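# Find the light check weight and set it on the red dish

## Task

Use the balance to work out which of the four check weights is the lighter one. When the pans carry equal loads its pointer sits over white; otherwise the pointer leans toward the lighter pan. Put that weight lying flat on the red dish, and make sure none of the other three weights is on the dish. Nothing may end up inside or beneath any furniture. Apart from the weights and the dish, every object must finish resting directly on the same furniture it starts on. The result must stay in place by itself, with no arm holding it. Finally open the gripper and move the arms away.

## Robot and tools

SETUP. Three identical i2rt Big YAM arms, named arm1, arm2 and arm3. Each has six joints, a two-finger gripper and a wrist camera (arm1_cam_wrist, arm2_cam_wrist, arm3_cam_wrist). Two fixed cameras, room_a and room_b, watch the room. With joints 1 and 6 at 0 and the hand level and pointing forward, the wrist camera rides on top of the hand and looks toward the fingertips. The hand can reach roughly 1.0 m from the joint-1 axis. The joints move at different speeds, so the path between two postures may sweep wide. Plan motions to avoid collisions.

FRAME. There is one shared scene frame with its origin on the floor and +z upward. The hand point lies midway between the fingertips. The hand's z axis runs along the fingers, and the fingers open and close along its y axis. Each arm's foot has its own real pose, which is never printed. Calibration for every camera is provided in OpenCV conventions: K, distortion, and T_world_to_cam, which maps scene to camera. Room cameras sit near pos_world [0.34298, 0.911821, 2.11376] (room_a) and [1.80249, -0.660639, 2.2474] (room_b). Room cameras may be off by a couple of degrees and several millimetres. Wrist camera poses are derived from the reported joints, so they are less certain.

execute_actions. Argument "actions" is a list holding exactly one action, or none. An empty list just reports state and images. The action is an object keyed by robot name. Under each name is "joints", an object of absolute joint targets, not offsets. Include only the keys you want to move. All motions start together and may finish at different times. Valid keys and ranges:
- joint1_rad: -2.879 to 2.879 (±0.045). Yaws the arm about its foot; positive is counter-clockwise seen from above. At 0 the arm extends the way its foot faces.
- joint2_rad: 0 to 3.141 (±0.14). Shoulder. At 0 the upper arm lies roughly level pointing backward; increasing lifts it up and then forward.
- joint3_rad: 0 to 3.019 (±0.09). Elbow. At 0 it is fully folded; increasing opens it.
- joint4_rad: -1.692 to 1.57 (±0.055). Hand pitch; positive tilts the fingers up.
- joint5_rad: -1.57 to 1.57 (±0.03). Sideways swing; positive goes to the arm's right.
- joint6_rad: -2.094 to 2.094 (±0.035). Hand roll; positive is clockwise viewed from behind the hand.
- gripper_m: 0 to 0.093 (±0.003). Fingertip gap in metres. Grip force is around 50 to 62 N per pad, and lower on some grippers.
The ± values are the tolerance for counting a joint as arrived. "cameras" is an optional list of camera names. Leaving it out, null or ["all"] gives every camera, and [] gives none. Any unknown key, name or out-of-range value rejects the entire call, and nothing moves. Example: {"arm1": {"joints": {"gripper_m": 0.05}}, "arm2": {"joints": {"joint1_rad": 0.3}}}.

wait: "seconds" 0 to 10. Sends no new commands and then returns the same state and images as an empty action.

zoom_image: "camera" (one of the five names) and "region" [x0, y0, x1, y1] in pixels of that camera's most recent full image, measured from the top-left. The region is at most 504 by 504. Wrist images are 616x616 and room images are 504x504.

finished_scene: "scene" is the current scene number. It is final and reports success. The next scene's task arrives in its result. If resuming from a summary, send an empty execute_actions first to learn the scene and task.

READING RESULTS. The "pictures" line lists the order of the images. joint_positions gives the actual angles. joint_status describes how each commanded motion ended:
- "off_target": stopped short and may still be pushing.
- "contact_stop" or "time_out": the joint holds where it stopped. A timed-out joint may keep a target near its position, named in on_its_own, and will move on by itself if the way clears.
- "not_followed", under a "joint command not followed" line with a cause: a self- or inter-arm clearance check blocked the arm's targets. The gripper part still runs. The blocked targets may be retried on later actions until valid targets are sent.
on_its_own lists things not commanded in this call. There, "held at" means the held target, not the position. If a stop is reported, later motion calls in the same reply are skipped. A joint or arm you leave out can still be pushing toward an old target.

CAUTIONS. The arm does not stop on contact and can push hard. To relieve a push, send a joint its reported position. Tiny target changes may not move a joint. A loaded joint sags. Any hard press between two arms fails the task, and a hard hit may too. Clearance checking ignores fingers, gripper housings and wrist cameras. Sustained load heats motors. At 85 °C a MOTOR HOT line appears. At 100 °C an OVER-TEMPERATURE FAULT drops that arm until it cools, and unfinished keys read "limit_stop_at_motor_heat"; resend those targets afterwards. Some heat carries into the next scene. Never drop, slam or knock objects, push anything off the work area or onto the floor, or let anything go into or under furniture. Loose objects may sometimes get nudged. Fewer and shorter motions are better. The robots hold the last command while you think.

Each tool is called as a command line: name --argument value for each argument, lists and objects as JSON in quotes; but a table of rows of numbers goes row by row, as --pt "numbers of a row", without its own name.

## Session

execute_actions --actions '[]'

Scene clock: 0.00 s.
arm1.joint_positions: joint1_rad=+0.788 joint2_rad=+0.401 joint3_rad=+1.492 joint4_rad=-1.596 joint5_rad=+0.086 joint6_rad=+0.603 gripper_m=+0.094
arm1.joint_status: not commanded
arm1.hand: x=+0.9347 y=+0.2966 z=+1.3896 quat_wxyz=(+0.000, +0.727, -0.460, -0.510) (m; scene frame)
arm2.joint_positions: joint1_rad=+0.030 joint2_rad=+0.610 joint3_rad=+1.372 joint4_rad=-1.622 joint5_rad=-0.038 joint6_rad=+0.137 gripper_m=+0.094
arm2.joint_status: not commanded
arm2.hand: x=-0.0691 y=-0.3301 z=+1.3609 quat_wxyz=(-0.267, -0.713, -0.612, +0.213) (m; scene frame)
arm3.joint_positions: joint1_rad=+0.530 joint2_rad=+0.635 joint3_rad=+1.658 joint4_rad=-1.627 joint5_rad=-0.294 joint6_rad=-0.470 gripper_m=+0.094
arm3.joint_status: not commanded
arm3.hand: x=-0.8183 y=-0.2220 z=+1.4150 quat_wxyz=(-0.411, -0.210, -0.856, +0.234) (m; scene frame)
pictures: arm1_cam_wrist, arm2_cam_wrist, arm3_cam_wrist, room_a, room_b
camera_calibration (this result's frames):
arm1_cam_wrist: T_world_to_cam=[[0.669972, 0.577368, -0.466673, -0.148821], [0.487016, -0.81626, -0.310701, 0.224246], [-0.560315, -0.0191166, -0.828059, 1.80591], [0, 0, 0, 1]] pos_world=[1.00237, 0.303491, 1.49562]
arm2_cam_wrist: T_world_to_cam=[[-0.987245, 0.102402, -0.121903, 0.134028], [0.11116, 0.991519, -0.0673373, 0.435239], [0.113974, -0.0800291, -0.990255, 1.45141], [0, 0, 0, 1]] pos_world=[-0.0814863, -0.329117, 1.48292]
arm3_cam_wrist: T_world_to_cam=[[-0.558337, -0.800703, 0.217104, -0.939393], [-0.813269, 0.47657, -0.33388, -0.0859702], [0.163873, -0.362981, -0.917273, 1.47628], [0, 0, 0, 1]] pos_world=[-0.836337, -0.175343, 1.52939]
Images, in order (width x height): arm1_cam_wrist 616x616, arm2_cam_wrist 616x616, arm3_cam_wrist 616x616, room_a 504x504, room_b 504x504.

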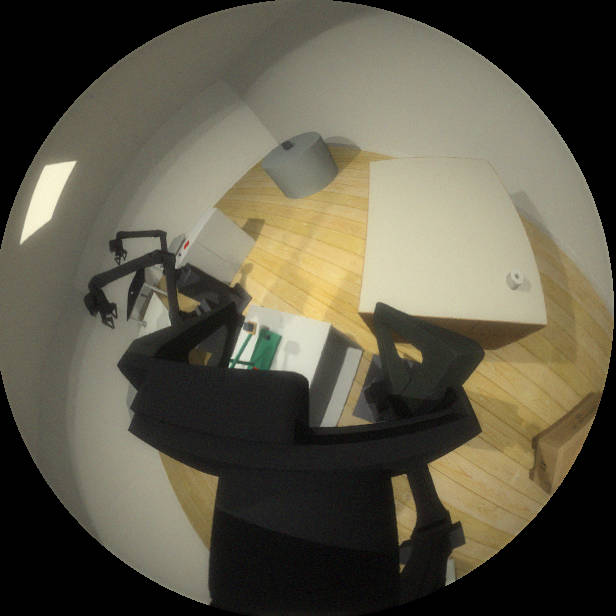

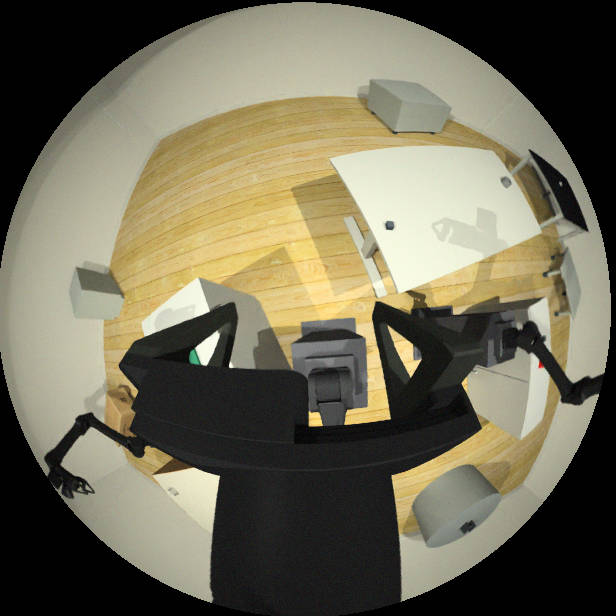

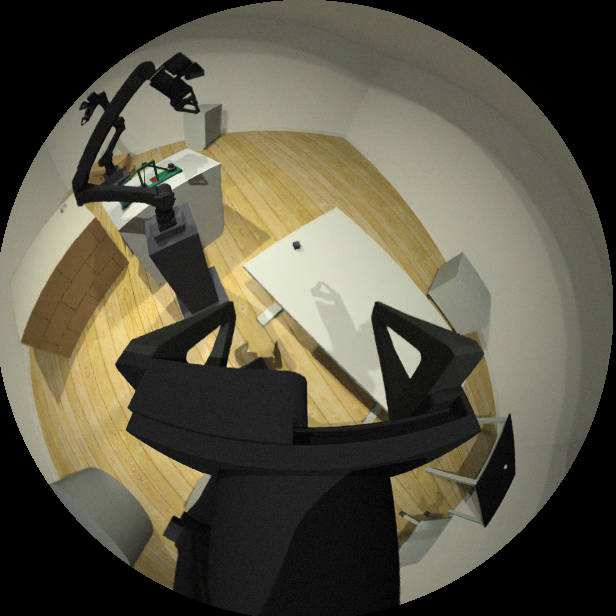

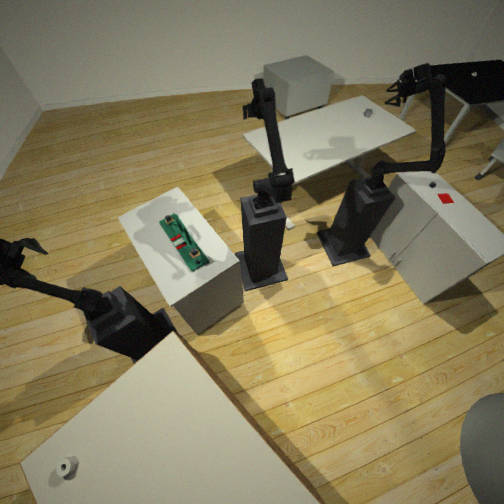

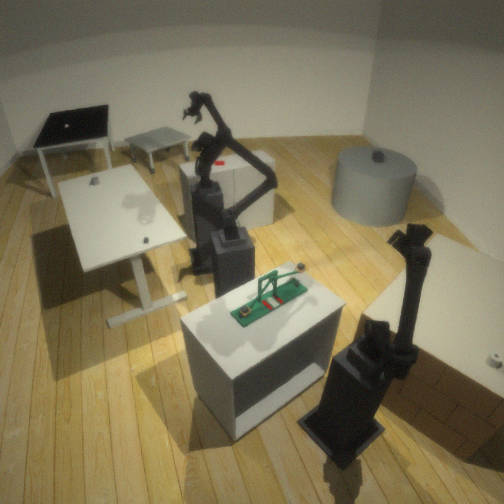

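zoom_image --camera "room_b" --region '[210, 240, 330, 340]'

zoom_image --camera "room_a" --region '[130, 190, 240, 290]'

Region (210, 240, 330, 340) of room_b's 504x504 image, scaled by 4.200, with more detail than that image has.

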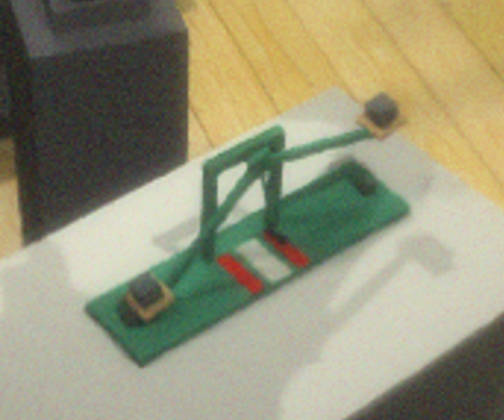

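Region (130, 190, 240, 290) of room_a's 504x504 image, scaled by 4.582, with more detail than that image has; it fills the top 458 rows of this view, and the rest is white.

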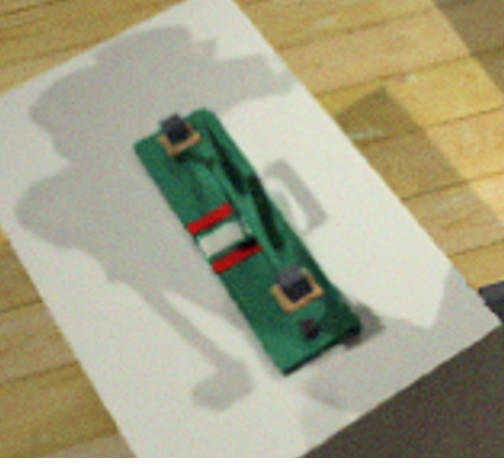

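zoom_image --camera "room_a" --region '[344, 140, 504, 300]'

zoom_image --camera "room_b" --region '[160, 130, 290, 230]'

Region (344, 140, 504, 300) of room_a's 504x504 image, scaled by 3.150, with more detail than that image has.

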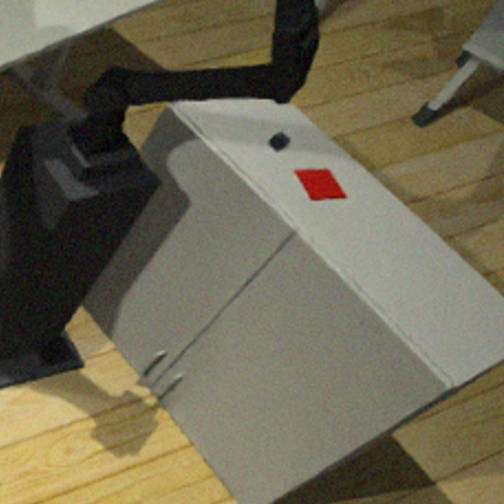

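Region (160, 130, 290, 230) of room_b's 504x504 image, scaled by 3.877, with more detail than that image has; it fills the top 388 rows of this view, and the rest is white.

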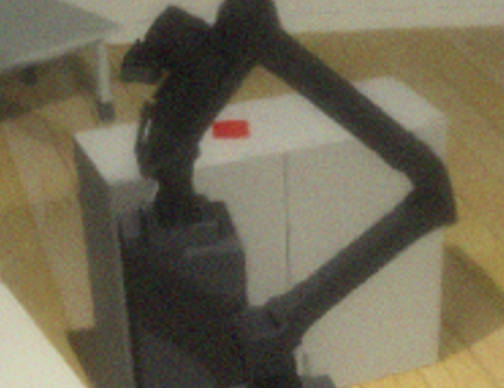

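zoom_image --camera "arm1_cam_wrist" --region '[200, 280, 340, 400]'

zoom_image --camera "arm3_cam_wrist" --region '[80, 130, 240, 250]'

Region (200, 280, 340, 400) of arm1_cam_wrist's 616x616 image, scaled by 3.600, with more detail than that image has; it fills the top 432 rows of this view, and the rest is white.

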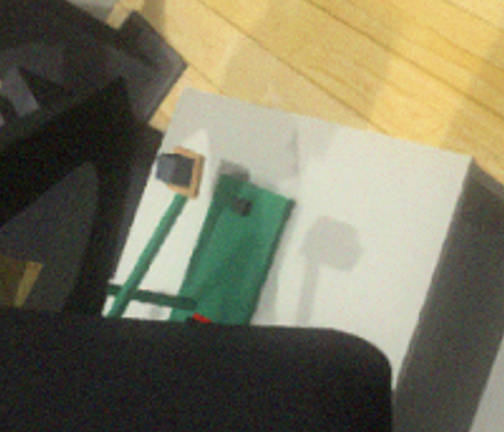

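Region (80, 130, 240, 250) of arm3_cam_wrist's 616x616 image, scaled by 3.150, with more detail than that image has; it fills the top 378 rows of this view, and the rest is white.

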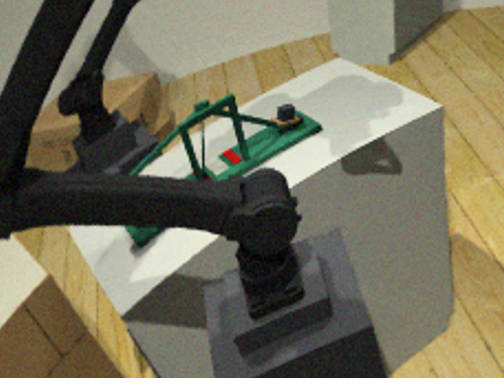

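execute_actions --actions '[{"arm2": {"joints": {"joint1_rad": 2.10, "joint2_rad": 1.75, "joint3_rad": 1.55, "joint4_rad": -1.34, "joint5_rad": 0.0, "joint6_rad": 1.74, "gripper_m": 0.08}}, "arm3": {"joints": {"joint1_rad": -1.55, "joint2_rad": 1.58, "joint3_rad": 1.39, "joint4_rad": -1.335, "joint5_rad": 0.0, "joint6_rad": 0.0}}, "arm1": {"joints": {"joint1_rad": 1.49, "joint2_rad": 0.4, "joint3_rad": 0.6, "joint4_rad": -0.6, "joint5_rad": 0.0, "joint6_rad": 0.0}}}]'

Scene clock: 10.40 s.
arm1.joint_positions: joint1_rad=+1.481 joint2_rad=+0.401 joint3_rad=+0.585 joint4_rad=-0.619 joint5_rad=+0.002 joint6_rad=+0.016 gripper_m=+0.094
arm1.joint_status: all done
arm1.hand: x=+0.7161 y=+0.1751 z=+1.1376 quat_wxyz=(+0.065, +0.837, +0.086, -0.537) (m; scene frame)
arm2.joint_positions: joint1_rad=+2.107 joint2_rad=+1.750 joint3_rad=+1.544 joint4_rad=-1.334 joint5_rad=-0.002 joint6_rad=+1.730 gripper_m=+0.080
arm2.joint_status: all done
arm2.hand: x=+0.4091 y=+0.1085 z=+1.0557 quat_wxyz=(-0.003, -0.586, -0.810, -0.021) (m; scene frame)
arm3.joint_positions: joint1_rad=-1.557 joint2_rad=+1.584 joint3_rad=+1.383 joint4_rad=-1.332 joint5_rad=+0.000 joint6_rad=-0.008 gripper_m=+0.094
arm3.joint_status: all done
arm3.hand: x=-1.4120 y=-0.0785 z=+1.0070 quat_wxyz=(+0.003, -0.999, +0.023, +0.023) (m; scene frame)
pictures: arm1_cam_wrist, arm2_cam_wrist, arm3_cam_wrist, room_a, room_b
camera_calibration (this result's frames):
arm1_cam_wrist: T_world_to_cam=[[-0.212956, 0.976965, -0.0137179, -0.00283613], [0.856187, 0.179828, -0.484362, -0.0879629], [-0.470738, -0.114893, -0.87476, 1.47821], [0, 0, 0, 1]] pos_world=[0.770556, 0.188424, 1.25043]
arm2_cam_wrist: T_world_to_cam=[[-0.947766, -0.315829, -0.0446263, 0.471591], [-0.27873, 0.752042, 0.597279, -0.589524], [-0.155077, 0.578519, -0.800791, 0.96842], [0, 0, 0, 1]] pos_world=[0.432819, 0.0320391, 1.14866]
arm3_cam_wrist: T_world_to_cam=[[0.058302, 0.99829, 0.00413356, 0.159014], [0.838872, -0.0512356, 0.541911, 0.636026], [0.541197, -0.028127, -0.840425, 1.73304], [0, 0, 0, 1]] pos_world=[-1.48073, -0.07741, 1.11116]
Images, in order (width x height): arm1_cam_wrist 616x616, arm2_cam_wrist 616x616, arm3_cam_wrist 616x616, room_a 504x504, room_b 504x504.

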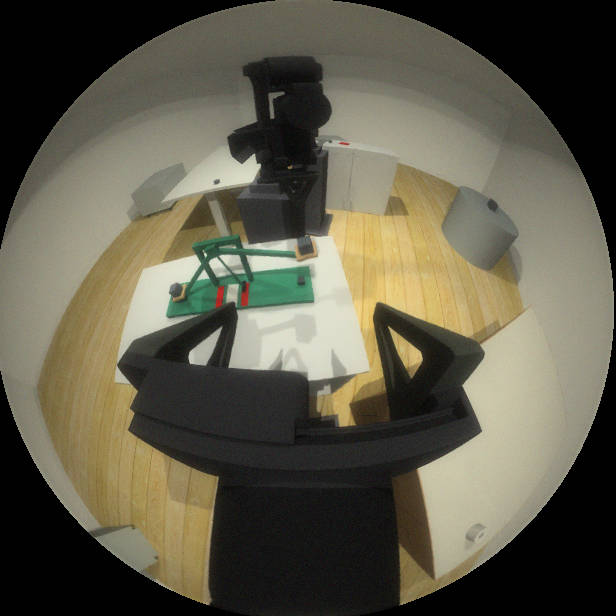

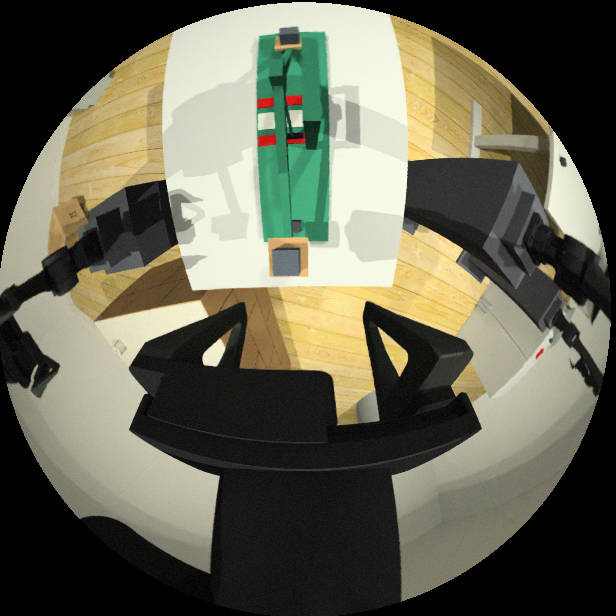

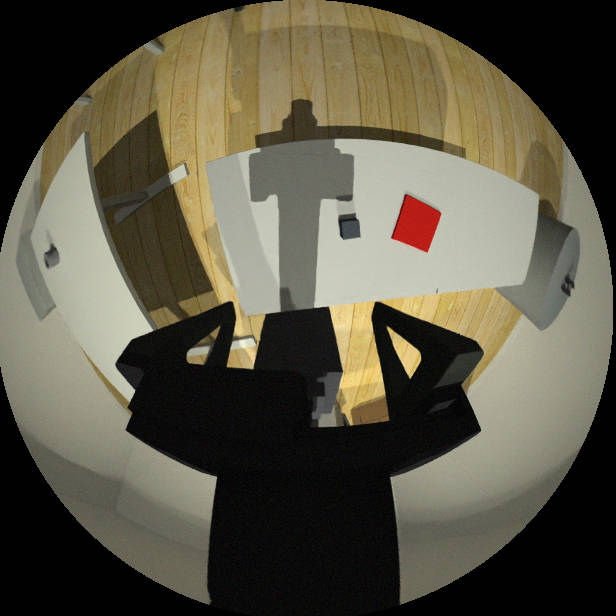

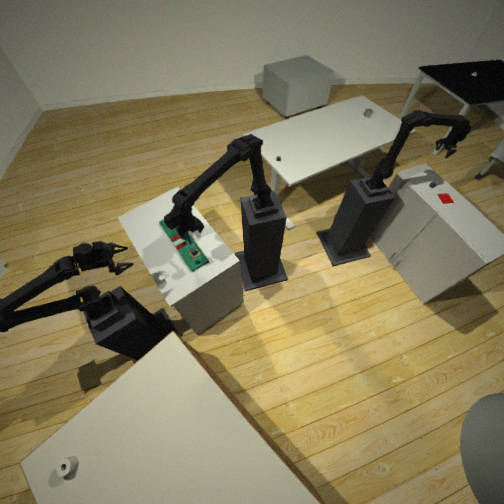

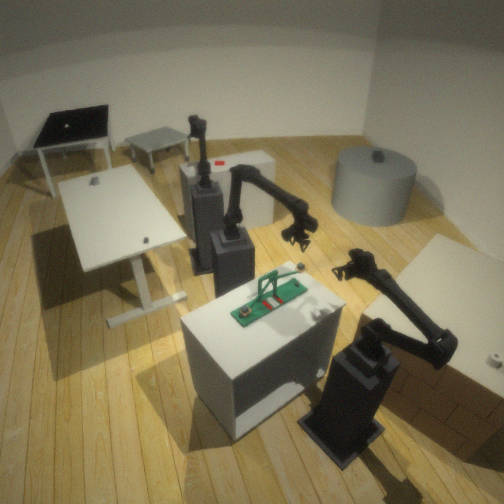

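zoom_image --camera "arm2_cam_wrist" --region '[230, 200, 350, 310]'

zoom_image --camera "arm1_cam_wrist" --region '[160, 190, 340, 320]'

Region (230, 200, 350, 310) of arm2_cam_wrist's 616x616 image, scaled by 4.200, with more detail than that image has; it fills the top 462 rows of this view, and the rest is white.

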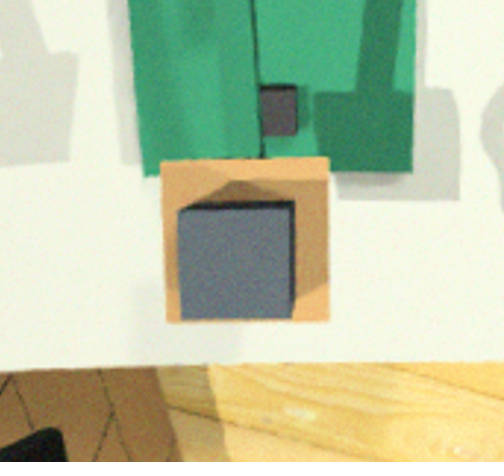

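Region (160, 190, 340, 320) of arm1_cam_wrist's 616x616 image, scaled by 2.800, with more detail than that image has.

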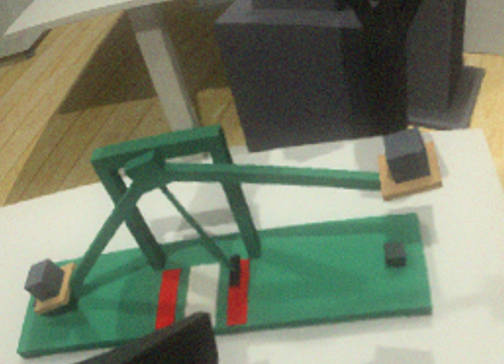

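zoom_image --camera "arm1_cam_wrist" --region '[260, 170, 350, 270]'

Region (260, 170, 350, 270) of arm1_cam_wrist's 616x616 image, scaled by 5.040, with more detail than that image has; it fills the left 454 columns of this view, and the rest is white.

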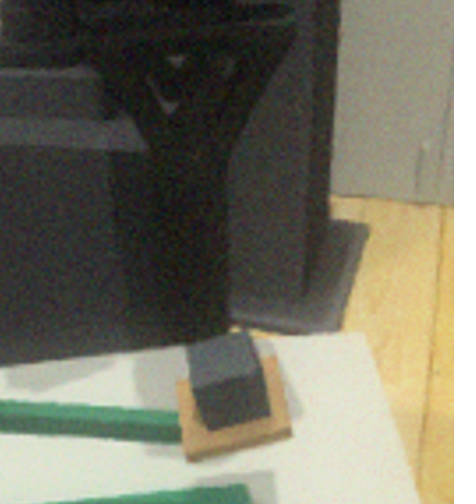

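execute_actions --actions '[{"arm2": {"joints": {"joint1_rad": 2.128, "joint2_rad": 1.952, "joint3_rad": 1.522, "joint4_rad": -1.145}}, "arm3": {"joints": {"joint1_rad": -1.935, "joint2_rad": 1.96, "joint3_rad": 1.455, "joint4_rad": -1.065}}}]' --cameras '["arm1_cam_wrist", "arm2_cam_wrist", "arm3_cam_wrist", "room_b"]'

Scene clock: 14.90 s.
arm1.joint_positions: joint1_rad=+1.481 joint2_rad=+0.401 joint3_rad=+0.585 joint4_rad=-0.619 joint5_rad=+0.002 joint6_rad=+0.016 gripper_m=+0.094
arm1.joint_status: not commanded
arm1.hand: x=+0.7161 y=+0.1751 z=+1.1376 quat_wxyz=(+0.065, +0.837, +0.086, -0.537) (m; scene frame)
arm2.joint_positions: joint1_rad=+2.120 joint2_rad=+1.955 joint3_rad=+1.512 joint4_rad=-1.152 joint5_rad=-0.002 joint6_rad=+1.731 gripper_m=+0.080
arm2.joint_status: all done
arm2.hand: x=+0.4309 y=+0.1296 z=+0.9351 quat_wxyz=(+0.009, -0.581, -0.814, +0.004) (m; scene frame)
arm3.joint_positions: joint1_rad=-1.932 joint2_rad=+1.975 joint3_rad=+1.441 joint4_rad=-1.071 joint5_rad=+0.001 joint6_rad=-0.006 gripper_m=+0.094
arm3.joint_status: all done
arm3.hand: x=-1.4387 y=+0.1269 z=+0.8337 quat_wxyz=(-0.002, -0.978, +0.210, -0.012) (m; scene frame)
pictures: arm1_cam_wrist, arm2_cam_wrist, arm3_cam_wrist, room_b
camera_calibration (this result's frames):
arm1_cam_wrist: T_world_to_cam=[[-0.212956, 0.976965, -0.0137179, -0.00283613], [0.856187, 0.179828, -0.484362, -0.0879629], [-0.470738, -0.114893, -0.87476, 1.47821], [0, 0, 0, 1]] pos_world=[0.770556, 0.188424, 1.25043]
arm2_cam_wrist: T_world_to_cam=[[-0.944599, -0.328054, 0.0106044, 0.442121], [-0.258779, 0.764225, 0.590757, -0.531343], [-0.201904, 0.555285, -0.80678, 0.891825], [0, 0, 0, 1]] pos_world=[0.460191, 0.0558882, 1.02871]
arm3_cam_wrist: T_world_to_cam=[[0.420951, 0.907083, 0.0013895, 0.491834], [0.72484, -0.337297, 0.600697, 0.586123], [0.545351, -0.251857, -0.799475, 1.60787], [0, 0, 0, 1]] pos_world=[-1.50873, 0.156516, 0.932683]
Images, in order (width x height): arm1_cam_wrist 616x616, arm2_cam_wrist 616x616, arm3_cam_wrist 616x616, room_b 504x504.

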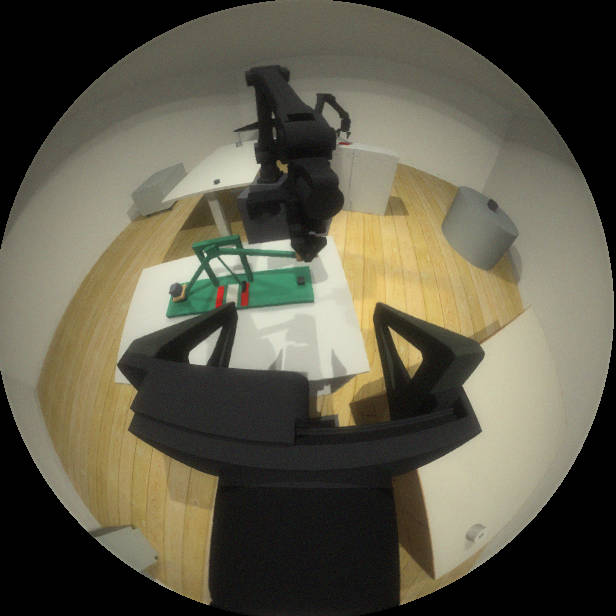

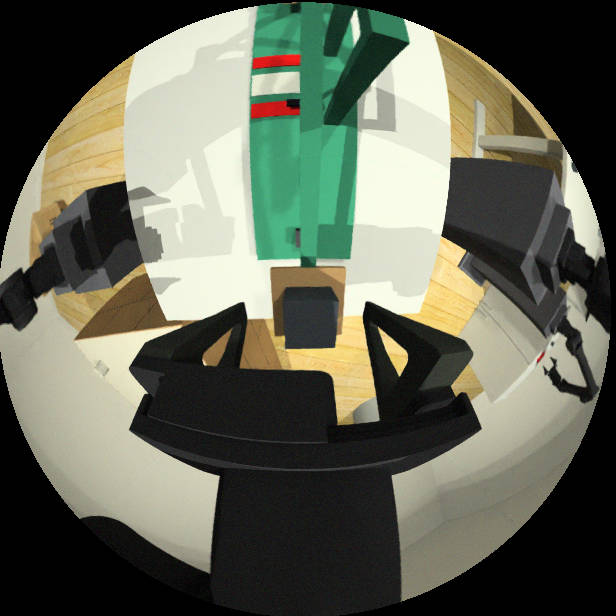

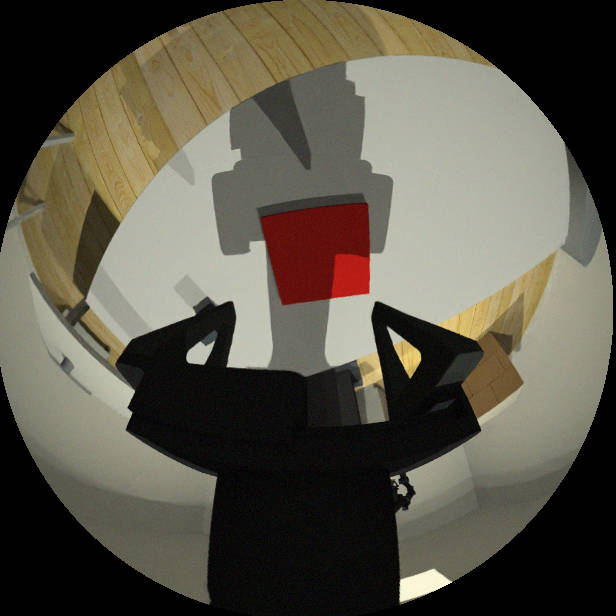

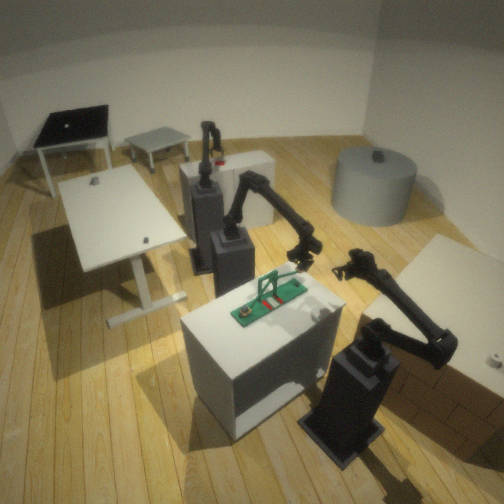

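zoom_image --camera "arm2_cam_wrist" --region '[220, 240, 400, 380]'

zoom_image --camera "arm1_cam_wrist" --region '[260, 190, 350, 290]'

zoom_image --camera "room_b" --region '[260, 220, 340, 300]'

Region (220, 240, 400, 380) of arm2_cam_wrist's 616x616 image, scaled by 2.800, with more detail than that image has.

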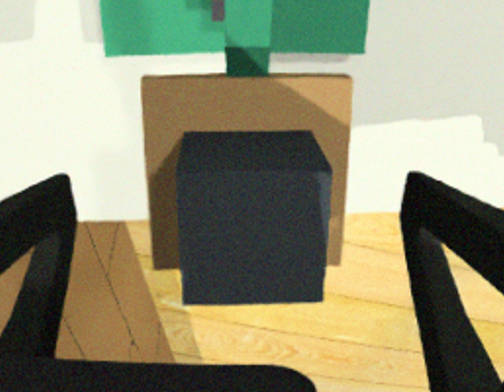

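Region (260, 190, 350, 290) of arm1_cam_wrist's 616x616 image, scaled by 5.040, with more detail than that image has; it fills the left 454 columns of this view, and the rest is white.

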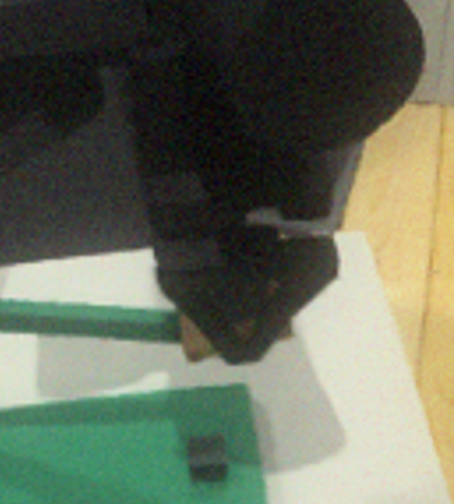

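Region (260, 220, 340, 300) of room_b's 504x504 image, scaled by 6.300, with more detail than that image has.

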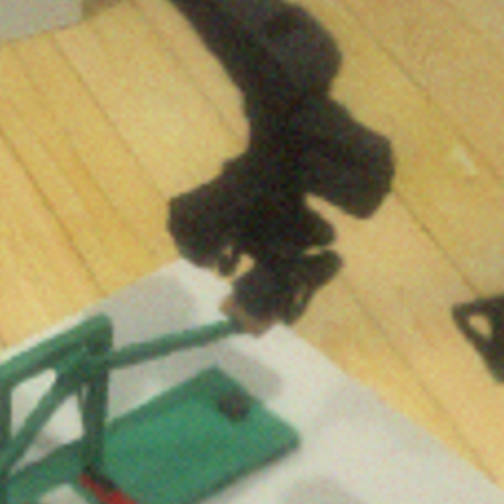

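zoom_image --camera "arm3_cam_wrist" --region '[220, 170, 400, 330]'

Region (220, 170, 400, 330) of arm3_cam_wrist's 616x616 image, scaled by 2.800, with more detail than that image has.

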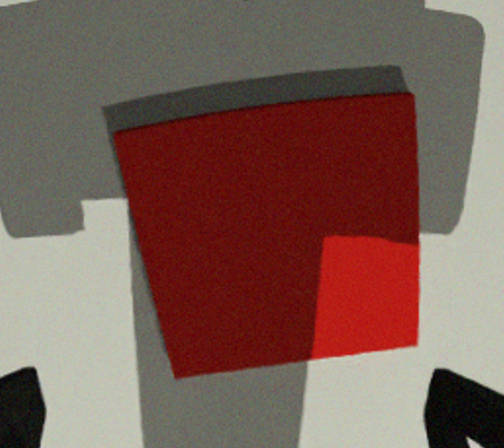

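execute_actions --actions '[{"arm2": {"joints": {"gripper_m": 0.02}}}]' --cameras '["arm2_cam_wrist", "arm1_cam_wrist"]'

Scene clock: 18.87 s.
arm1.joint_positions: joint1_rad=+1.481 joint2_rad=+0.401 joint3_rad=+0.585 joint4_rad=-0.619 joint5_rad=+0.002 joint6_rad=+0.016 gripper_m=+0.094
arm1.joint_status: not commanded
arm1.hand: x=+0.7161 y=+0.1751 z=+1.1376 quat_wxyz=(+0.065, +0.837, +0.086, -0.537) (m; scene frame)
arm2.joint_positions: joint1_rad=+2.120 joint2_rad=+1.955 joint3_rad=+1.512 joint4_rad=-1.152 joint5_rad=-0.001 joint6_rad=+1.731 gripper_m=+0.029
arm2.joint_status: gripper_m off_target (ended at +0.029, target +0.020)
arm2.hand: x=+0.4309 y=+0.1295 z=+0.9351 quat_wxyz=(+0.009, -0.581, -0.814, +0.004) (m; scene frame)
arm3.joint_positions: joint1_rad=-1.932 joint2_rad=+1.975 joint3_rad=+1.441 joint4_rad=-1.071 joint5_rad=+0.001 joint6_rad=-0.006 gripper_m=+0.094
arm3.joint_status: not commanded
arm3.hand: x=-1.4387 y=+0.1269 z=+0.8337 quat_wxyz=(-0.002, -0.978, +0.210, -0.012) (m; scene frame)
pictures: arm1_cam_wrist, arm2_cam_wrist
camera_calibration (this result's frames):
arm1_cam_wrist: T_world_to_cam=[[-0.212956, 0.976965, -0.0137179, -0.00283613], [0.856187, 0.179828, -0.484362, -0.0879629], [-0.470738, -0.114893, -0.87476, 1.47821], [0, 0, 0, 1]] pos_world=[0.770556, 0.188424, 1.25043]
arm2_cam_wrist: T_world_to_cam=[[-0.944724, -0.327696, 0.0105488, 0.442191], [-0.258597, 0.764525, 0.590448, -0.531119], [-0.201552, 0.555083, -0.807007, 0.891949], [0, 0, 0, 1]] pos_world=[0.460177, 0.0558515, 1.02874]
Images, in order (width x height): arm1_cam_wrist 616x616, arm2_cam_wrist 616x616.

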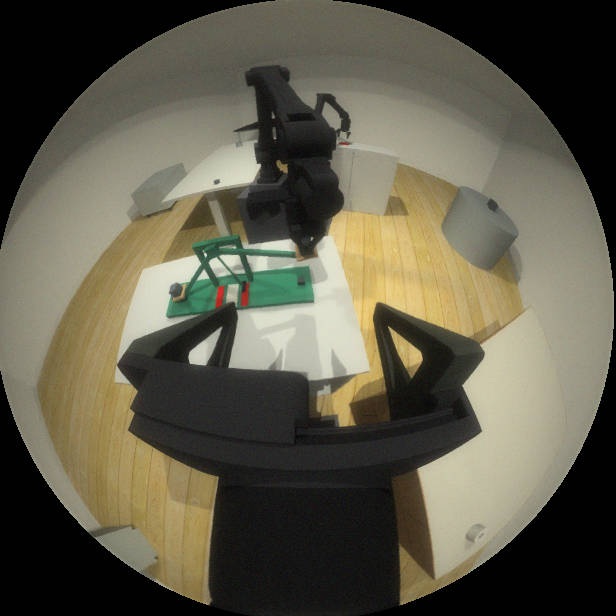

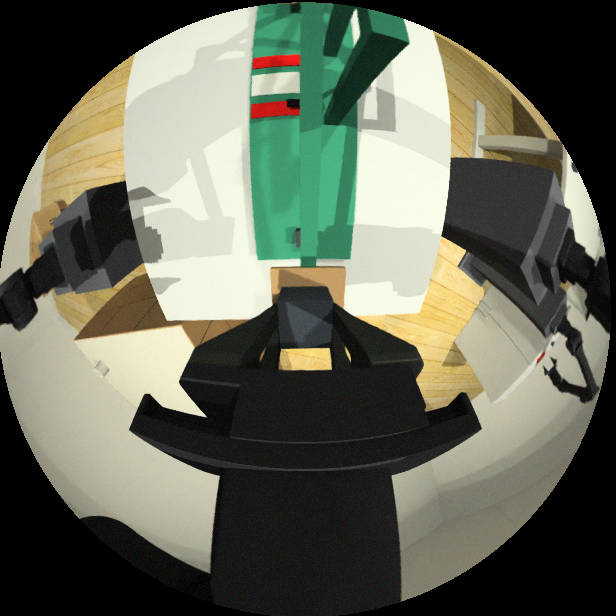

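execute_actions --actions '[{"arm2": {"joints": {"joint1_rad": 2.03, "joint2_rad": 1.77}}, "arm3": {"joints": {"joint1_rad": -1.963, "joint2_rad": 2.04, "joint3_rad": 1.445, "joint4_rad": -0.965}}, "arm1": {"joints": {"joint1_rad": 1.25, "joint4_rad": 0.4}}}]' --cameras '["arm2_cam_wrist", "arm3_cam_wrist", "room_b"]'

Scene clock: 26.43 s.
arm1.joint_positions: joint1_rad=+1.257 joint2_rad=+0.401 joint3_rad=+0.585 joint4_rad=+0.384 joint5_rad=+0.001 joint6_rad=+0.015 gripper_m=+0.094
arm1.joint_status: all done
arm1.hand: x=+0.7259 y=+0.2426 z=+1.3730 quat_wxyz=(+0.007, +0.478, -0.006, -0.878) (m; scene frame)
arm2.joint_positions: joint1_rad=+2.022 joint2_rad=+1.754 joint3_rad=+1.512 joint4_rad=-1.152 joint5_rad=+0.001 joint6_rad=+1.731 gripper_m=+0.029
arm2.joint_status: all done
arm2.hand: x=+0.4600 y=+0.0794 z=+1.0450 quat_wxyz=(-0.040, -0.619, -0.780, -0.084) (m; scene frame)
arm3.joint_positions: joint1_rad=-1.963 joint2_rad=+2.006 joint3_rad=+1.441 joint4_rad=-0.975 joint5_rad=+0.001 joint6_rad=-0.006 gripper_m=+0.094
arm3.joint_status: all done
arm3.hand: x=-1.4491 y=+0.1514 z=+0.8173 quat_wxyz=(+0.006, -0.974, +0.225, +0.020) (m; scene frame)
pictures: arm2_cam_wrist, arm3_cam_wrist, room_b
camera_calibration (this result's frames):
arm2_cam_wrist: T_world_to_cam=[[-0.956598, -0.223814, -0.186622, 0.65531], [-0.291394, 0.74152, 0.604349, -0.547756], [0.00312225, 0.6325, -0.774554, 0.880129], [0, 0, 0, 1]] pos_world=[0.464507, -0.00384265, 1.13504]
arm3_cam_wrist: T_world_to_cam=[[0.44911, 0.893476, 0.000732004, 0.51741], [0.747803, -0.376334, 0.546959, 0.694832], [0.48897, -0.245097, -0.837159, 1.55468], [0, 0, 0, 1]] pos_world=[-1.51216, 0.180243, 0.921093]
Images, in order (width x height): arm2_cam_wrist 616x616, arm3_cam_wrist 616x616, room_b 504x504.

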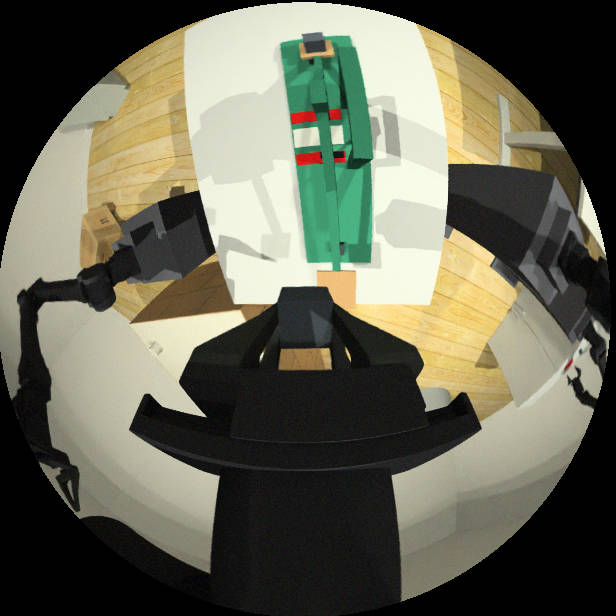

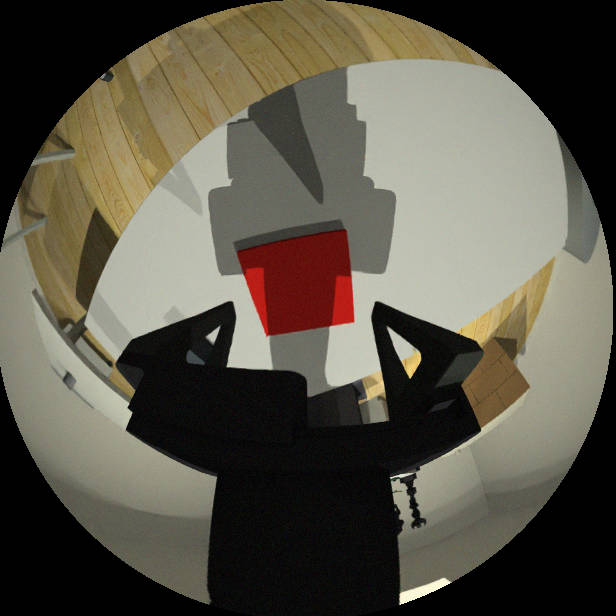

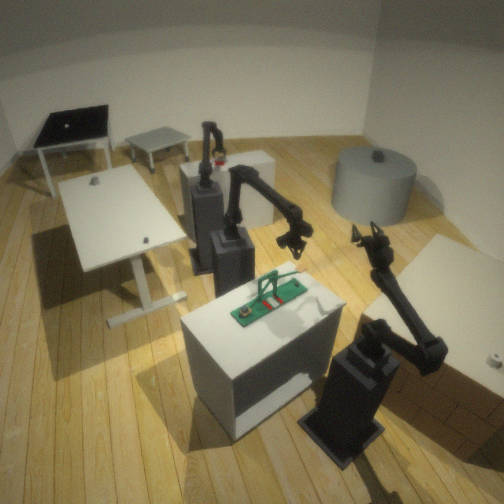

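zoom_image --camera "arm3_cam_wrist" --region '[200, 180, 410, 350]'

Region (200, 180, 410, 350) of arm3_cam_wrist's 616x616 image, scaled by 2.400, with more detail than that image has; it fills the top 408 rows of this view, and the rest is white.

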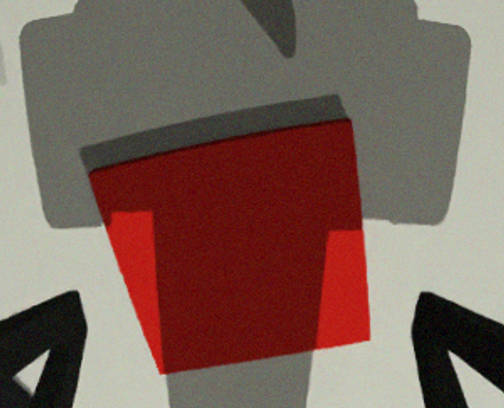

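execute_actions --actions '[{"arm2": {"joints": {"joint1_rad": -0.69, "joint2_rad": 1.71, "joint3_rad": 1.42, "joint4_rad": -0.49, "joint6_rad": 0.0}}, "arm3": {"joints": {"joint1_rad": 0.25, "joint2_rad": 1.68, "joint3_rad": 1.385, "joint4_rad": -1.27, "joint6_rad": -0.1, "gripper_m": 0.08}}}]' --cameras '["arm2_cam_wrist", "arm3_cam_wrist", "room_a", "room_b"]'

Scene clock: 30.30 s.
arm1.joint_positions: joint1_rad=+1.257 joint2_rad=+0.401 joint3_rad=+0.585 joint4_rad=+0.384 joint5_rad=+0.001 joint6_rad=+0.015 gripper_m=+0.094
arm1.joint_status: not commanded
arm1.hand: x=+0.7259 y=+0.2426 z=+1.3730 quat_wxyz=(+0.007, +0.478, -0.006, -0.878) (m; scene frame)
arm2.joint_positions: joint1_rad=-0.699 joint2_rad=+1.737 joint3_rad=+1.414 joint4_rad=-0.499 joint5_rad=+0.002 joint6_rad=+0.010 gripper_m=+0.029
arm2.joint_status: all done
arm2.hand: x=-0.5375 y=-0.6326 z=+1.0651 quat_wxyz=(-0.140, -0.859, -0.365, +0.331) (m; scene frame)
arm3.joint_positions: joint1_rad=+0.257 joint2_rad=+1.665 joint3_rad=+1.381 joint4_rad=-1.261 joint5_rad=+0.000 joint6_rad=-0.093 gripper_m=+0.080
arm3.joint_status: all done
arm3.hand: x=-0.8418 y=-0.5940 z=+0.9610 quat_wxyz=(-0.004, -0.601, -0.799, +0.009) (m; scene frame)
pictures: arm2_cam_wrist, arm3_cam_wrist, room_a, room_b
camera_calibration (this result's frames):
arm2_cam_wrist: T_world_to_cam=[[-0.724842, 0.688915, -0.0000323514, 0.0487757], [0.684498, 0.720188, -0.113099, 0.952605], [-0.0778921, -0.0820008, -0.993584, 1.08684], [0, 0, 0, 1]] pos_world=[-0.532045, -0.630536, 1.18761]
arm3_cam_wrist: T_world_to_cam=[[-0.963669, -0.266963, 0.00859973, -0.975557], [-0.215301, 0.795431, 0.566511, -0.251849], [-0.158078, 0.544078, -0.824009, 1.10681], [0, 0, 0, 1]] pos_world=[-0.819374, -0.662301, 1.06309]
Images, in order (width x height): arm2_cam_wrist 616x616, arm3_cam_wrist 616x616, room_a 504x504, room_b 504x504.

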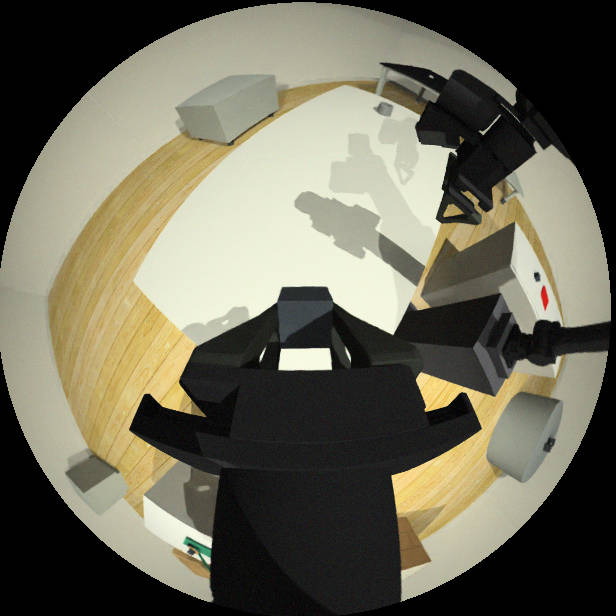

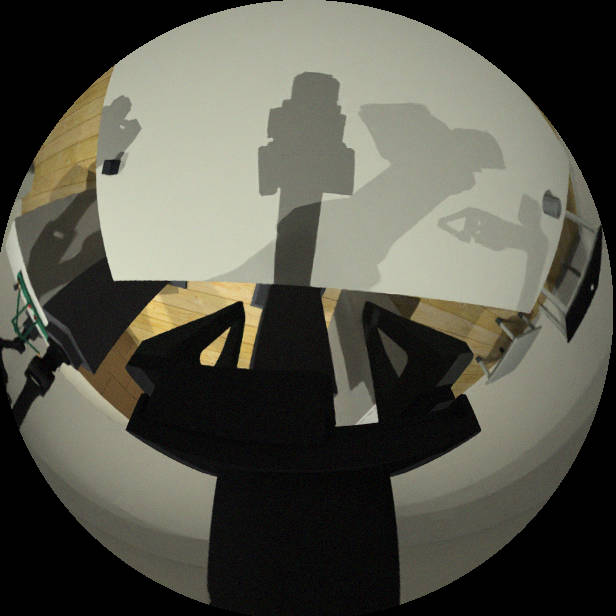

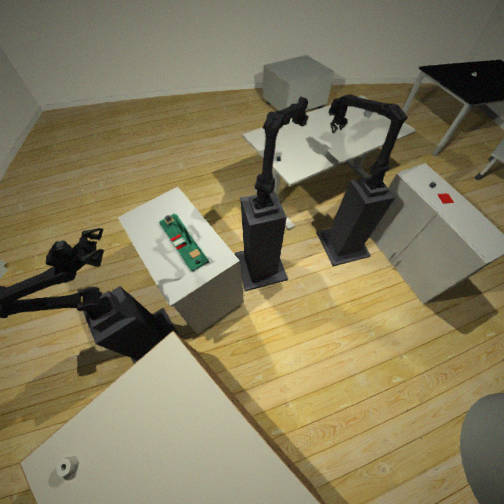

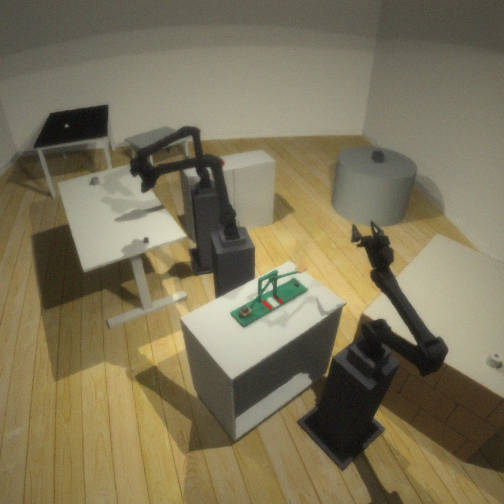

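execute_actions --actions '[{"arm2": {"joints": {"joint2_rad": 2.16}}, "arm3": {"joints": {"joint1_rad": 0.45}}}]' --cameras '["arm2_cam_wrist", "arm3_cam_wrist", "room_b"]'

Scene clock: 32.97 s.
arm1.joint_positions: joint1_rad=+1.257 joint2_rad=+0.401 joint3_rad=+0.585 joint4_rad=+0.384 joint5_rad=+0.001 joint6_rad=+0.015 gripper_m=+0.094
arm1.joint_status: not commanded
arm1.hand: x=+0.7259 y=+0.2426 z=+1.3730 quat_wxyz=(+0.007, +0.478, -0.006, -0.878) (m; scene frame)
arm2.joint_positions: joint1_rad=-0.699 joint2_rad=+2.184 joint3_rad=+1.393 joint4_rad=-0.495 joint5_rad=+0.002 joint6_rad=+0.010 gripper_m=+0.029
arm2.joint_status: all done
arm2.hand: x=-0.5035 y=-0.5936 z=+0.7687 quat_wxyz=(-0.050, -0.912, -0.388, +0.126) (m; scene frame)
arm3.joint_positions: joint1_rad=+0.451 joint2_rad=+1.665 joint3_rad=+1.381 joint4_rad=-1.261 joint5_rad=+0.000 joint6_rad=-0.094 gripper_m=+0.080
arm3.joint_status: all done
arm3.hand: x=-0.7491 y=-0.5669 z=+0.9603 quat_wxyz=(-0.005, -0.520, -0.854, +0.007) (m; scene frame)
pictures: arm2_cam_wrist, arm3_cam_wrist, room_b
camera_calibration (this result's frames):
arm2_cam_wrist: T_world_to_cam=[[-0.722945, 0.690903, 0.00166549, 0.047315], [0.649577, 0.678877, 0.342311, 0.475533], [0.235373, 0.248554, -0.939585, 1.11063], [0, 0, 0, 1]] pos_world=[-0.536102, -0.63157, 0.880674]
arm3_cam_wrist: T_world_to_cam=[[-0.893717, -0.448582, 0.00658259, -0.927589], [-0.366004, 0.737523, 0.567539, -0.399786], [-0.259443, 0.50481, -0.82332, 1.00728], [0, 0, 0, 1]] pos_world=[-0.713995, -0.629732, 1.06231]
Images, in order (width x height): arm2_cam_wrist 616x616, arm3_cam_wrist 616x616, room_b 504x504.

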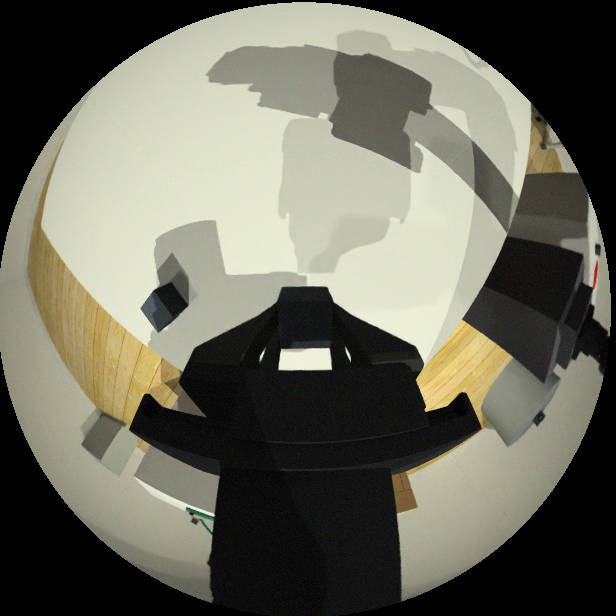

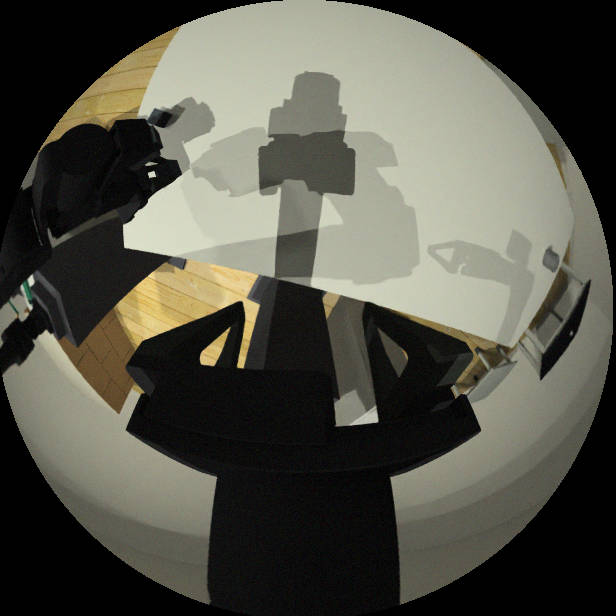

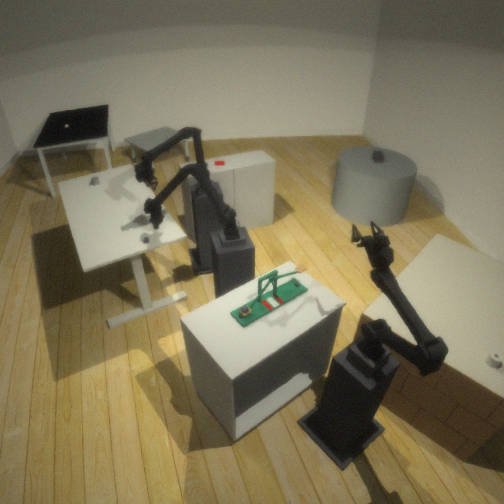

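zoom_image --camera "arm2_cam_wrist" --region '[130, 200, 410, 380]'

zoom_image --camera "arm3_cam_wrist" --region '[110, 80, 270, 220]'

Region (130, 200, 410, 380) of arm2_cam_wrist's 616x616 image, scaled by 1.800, with more detail than that image has; it fills the top 324 rows of this view, and the rest is white.

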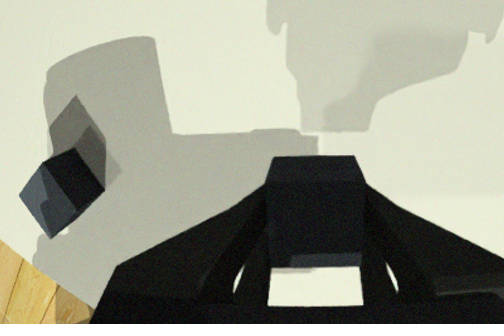

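Region (110, 80, 270, 220) of arm3_cam_wrist's 616x616 image, scaled by 3.150, with more detail than that image has; it fills the top 441 rows of this view, and the rest is white.

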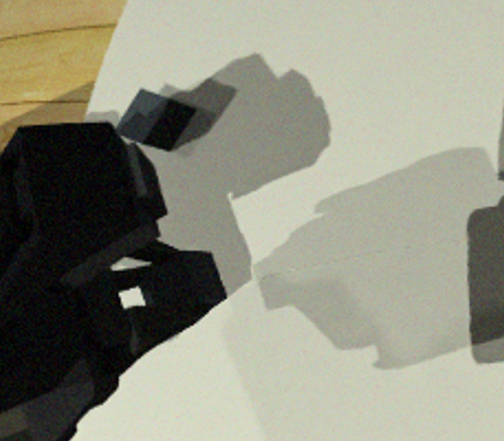

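zoom_image --camera "arm2_cam_wrist" --region '[250, 230, 370, 330]'

zoom_image --camera "arm2_cam_wrist" --region '[130, 240, 230, 340]'

Region (250, 230, 370, 330) of arm2_cam_wrist's 616x616 image, scaled by 4.200, with more detail than that image has.

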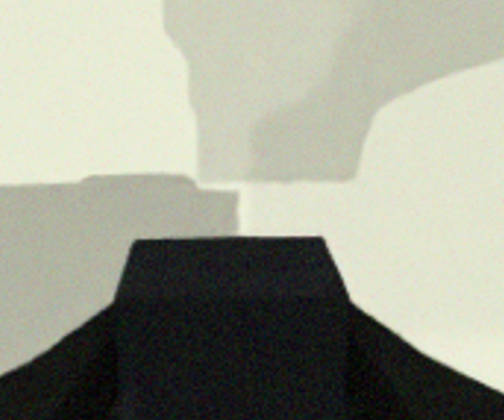

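Region (130, 240, 230, 340) of arm2_cam_wrist's 616x616 image, scaled by 5.040, with more detail than that image has.

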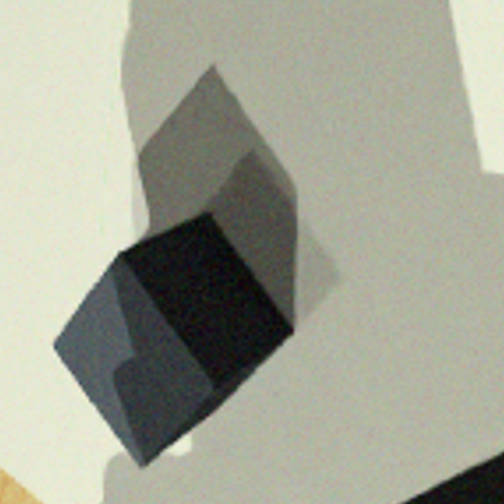

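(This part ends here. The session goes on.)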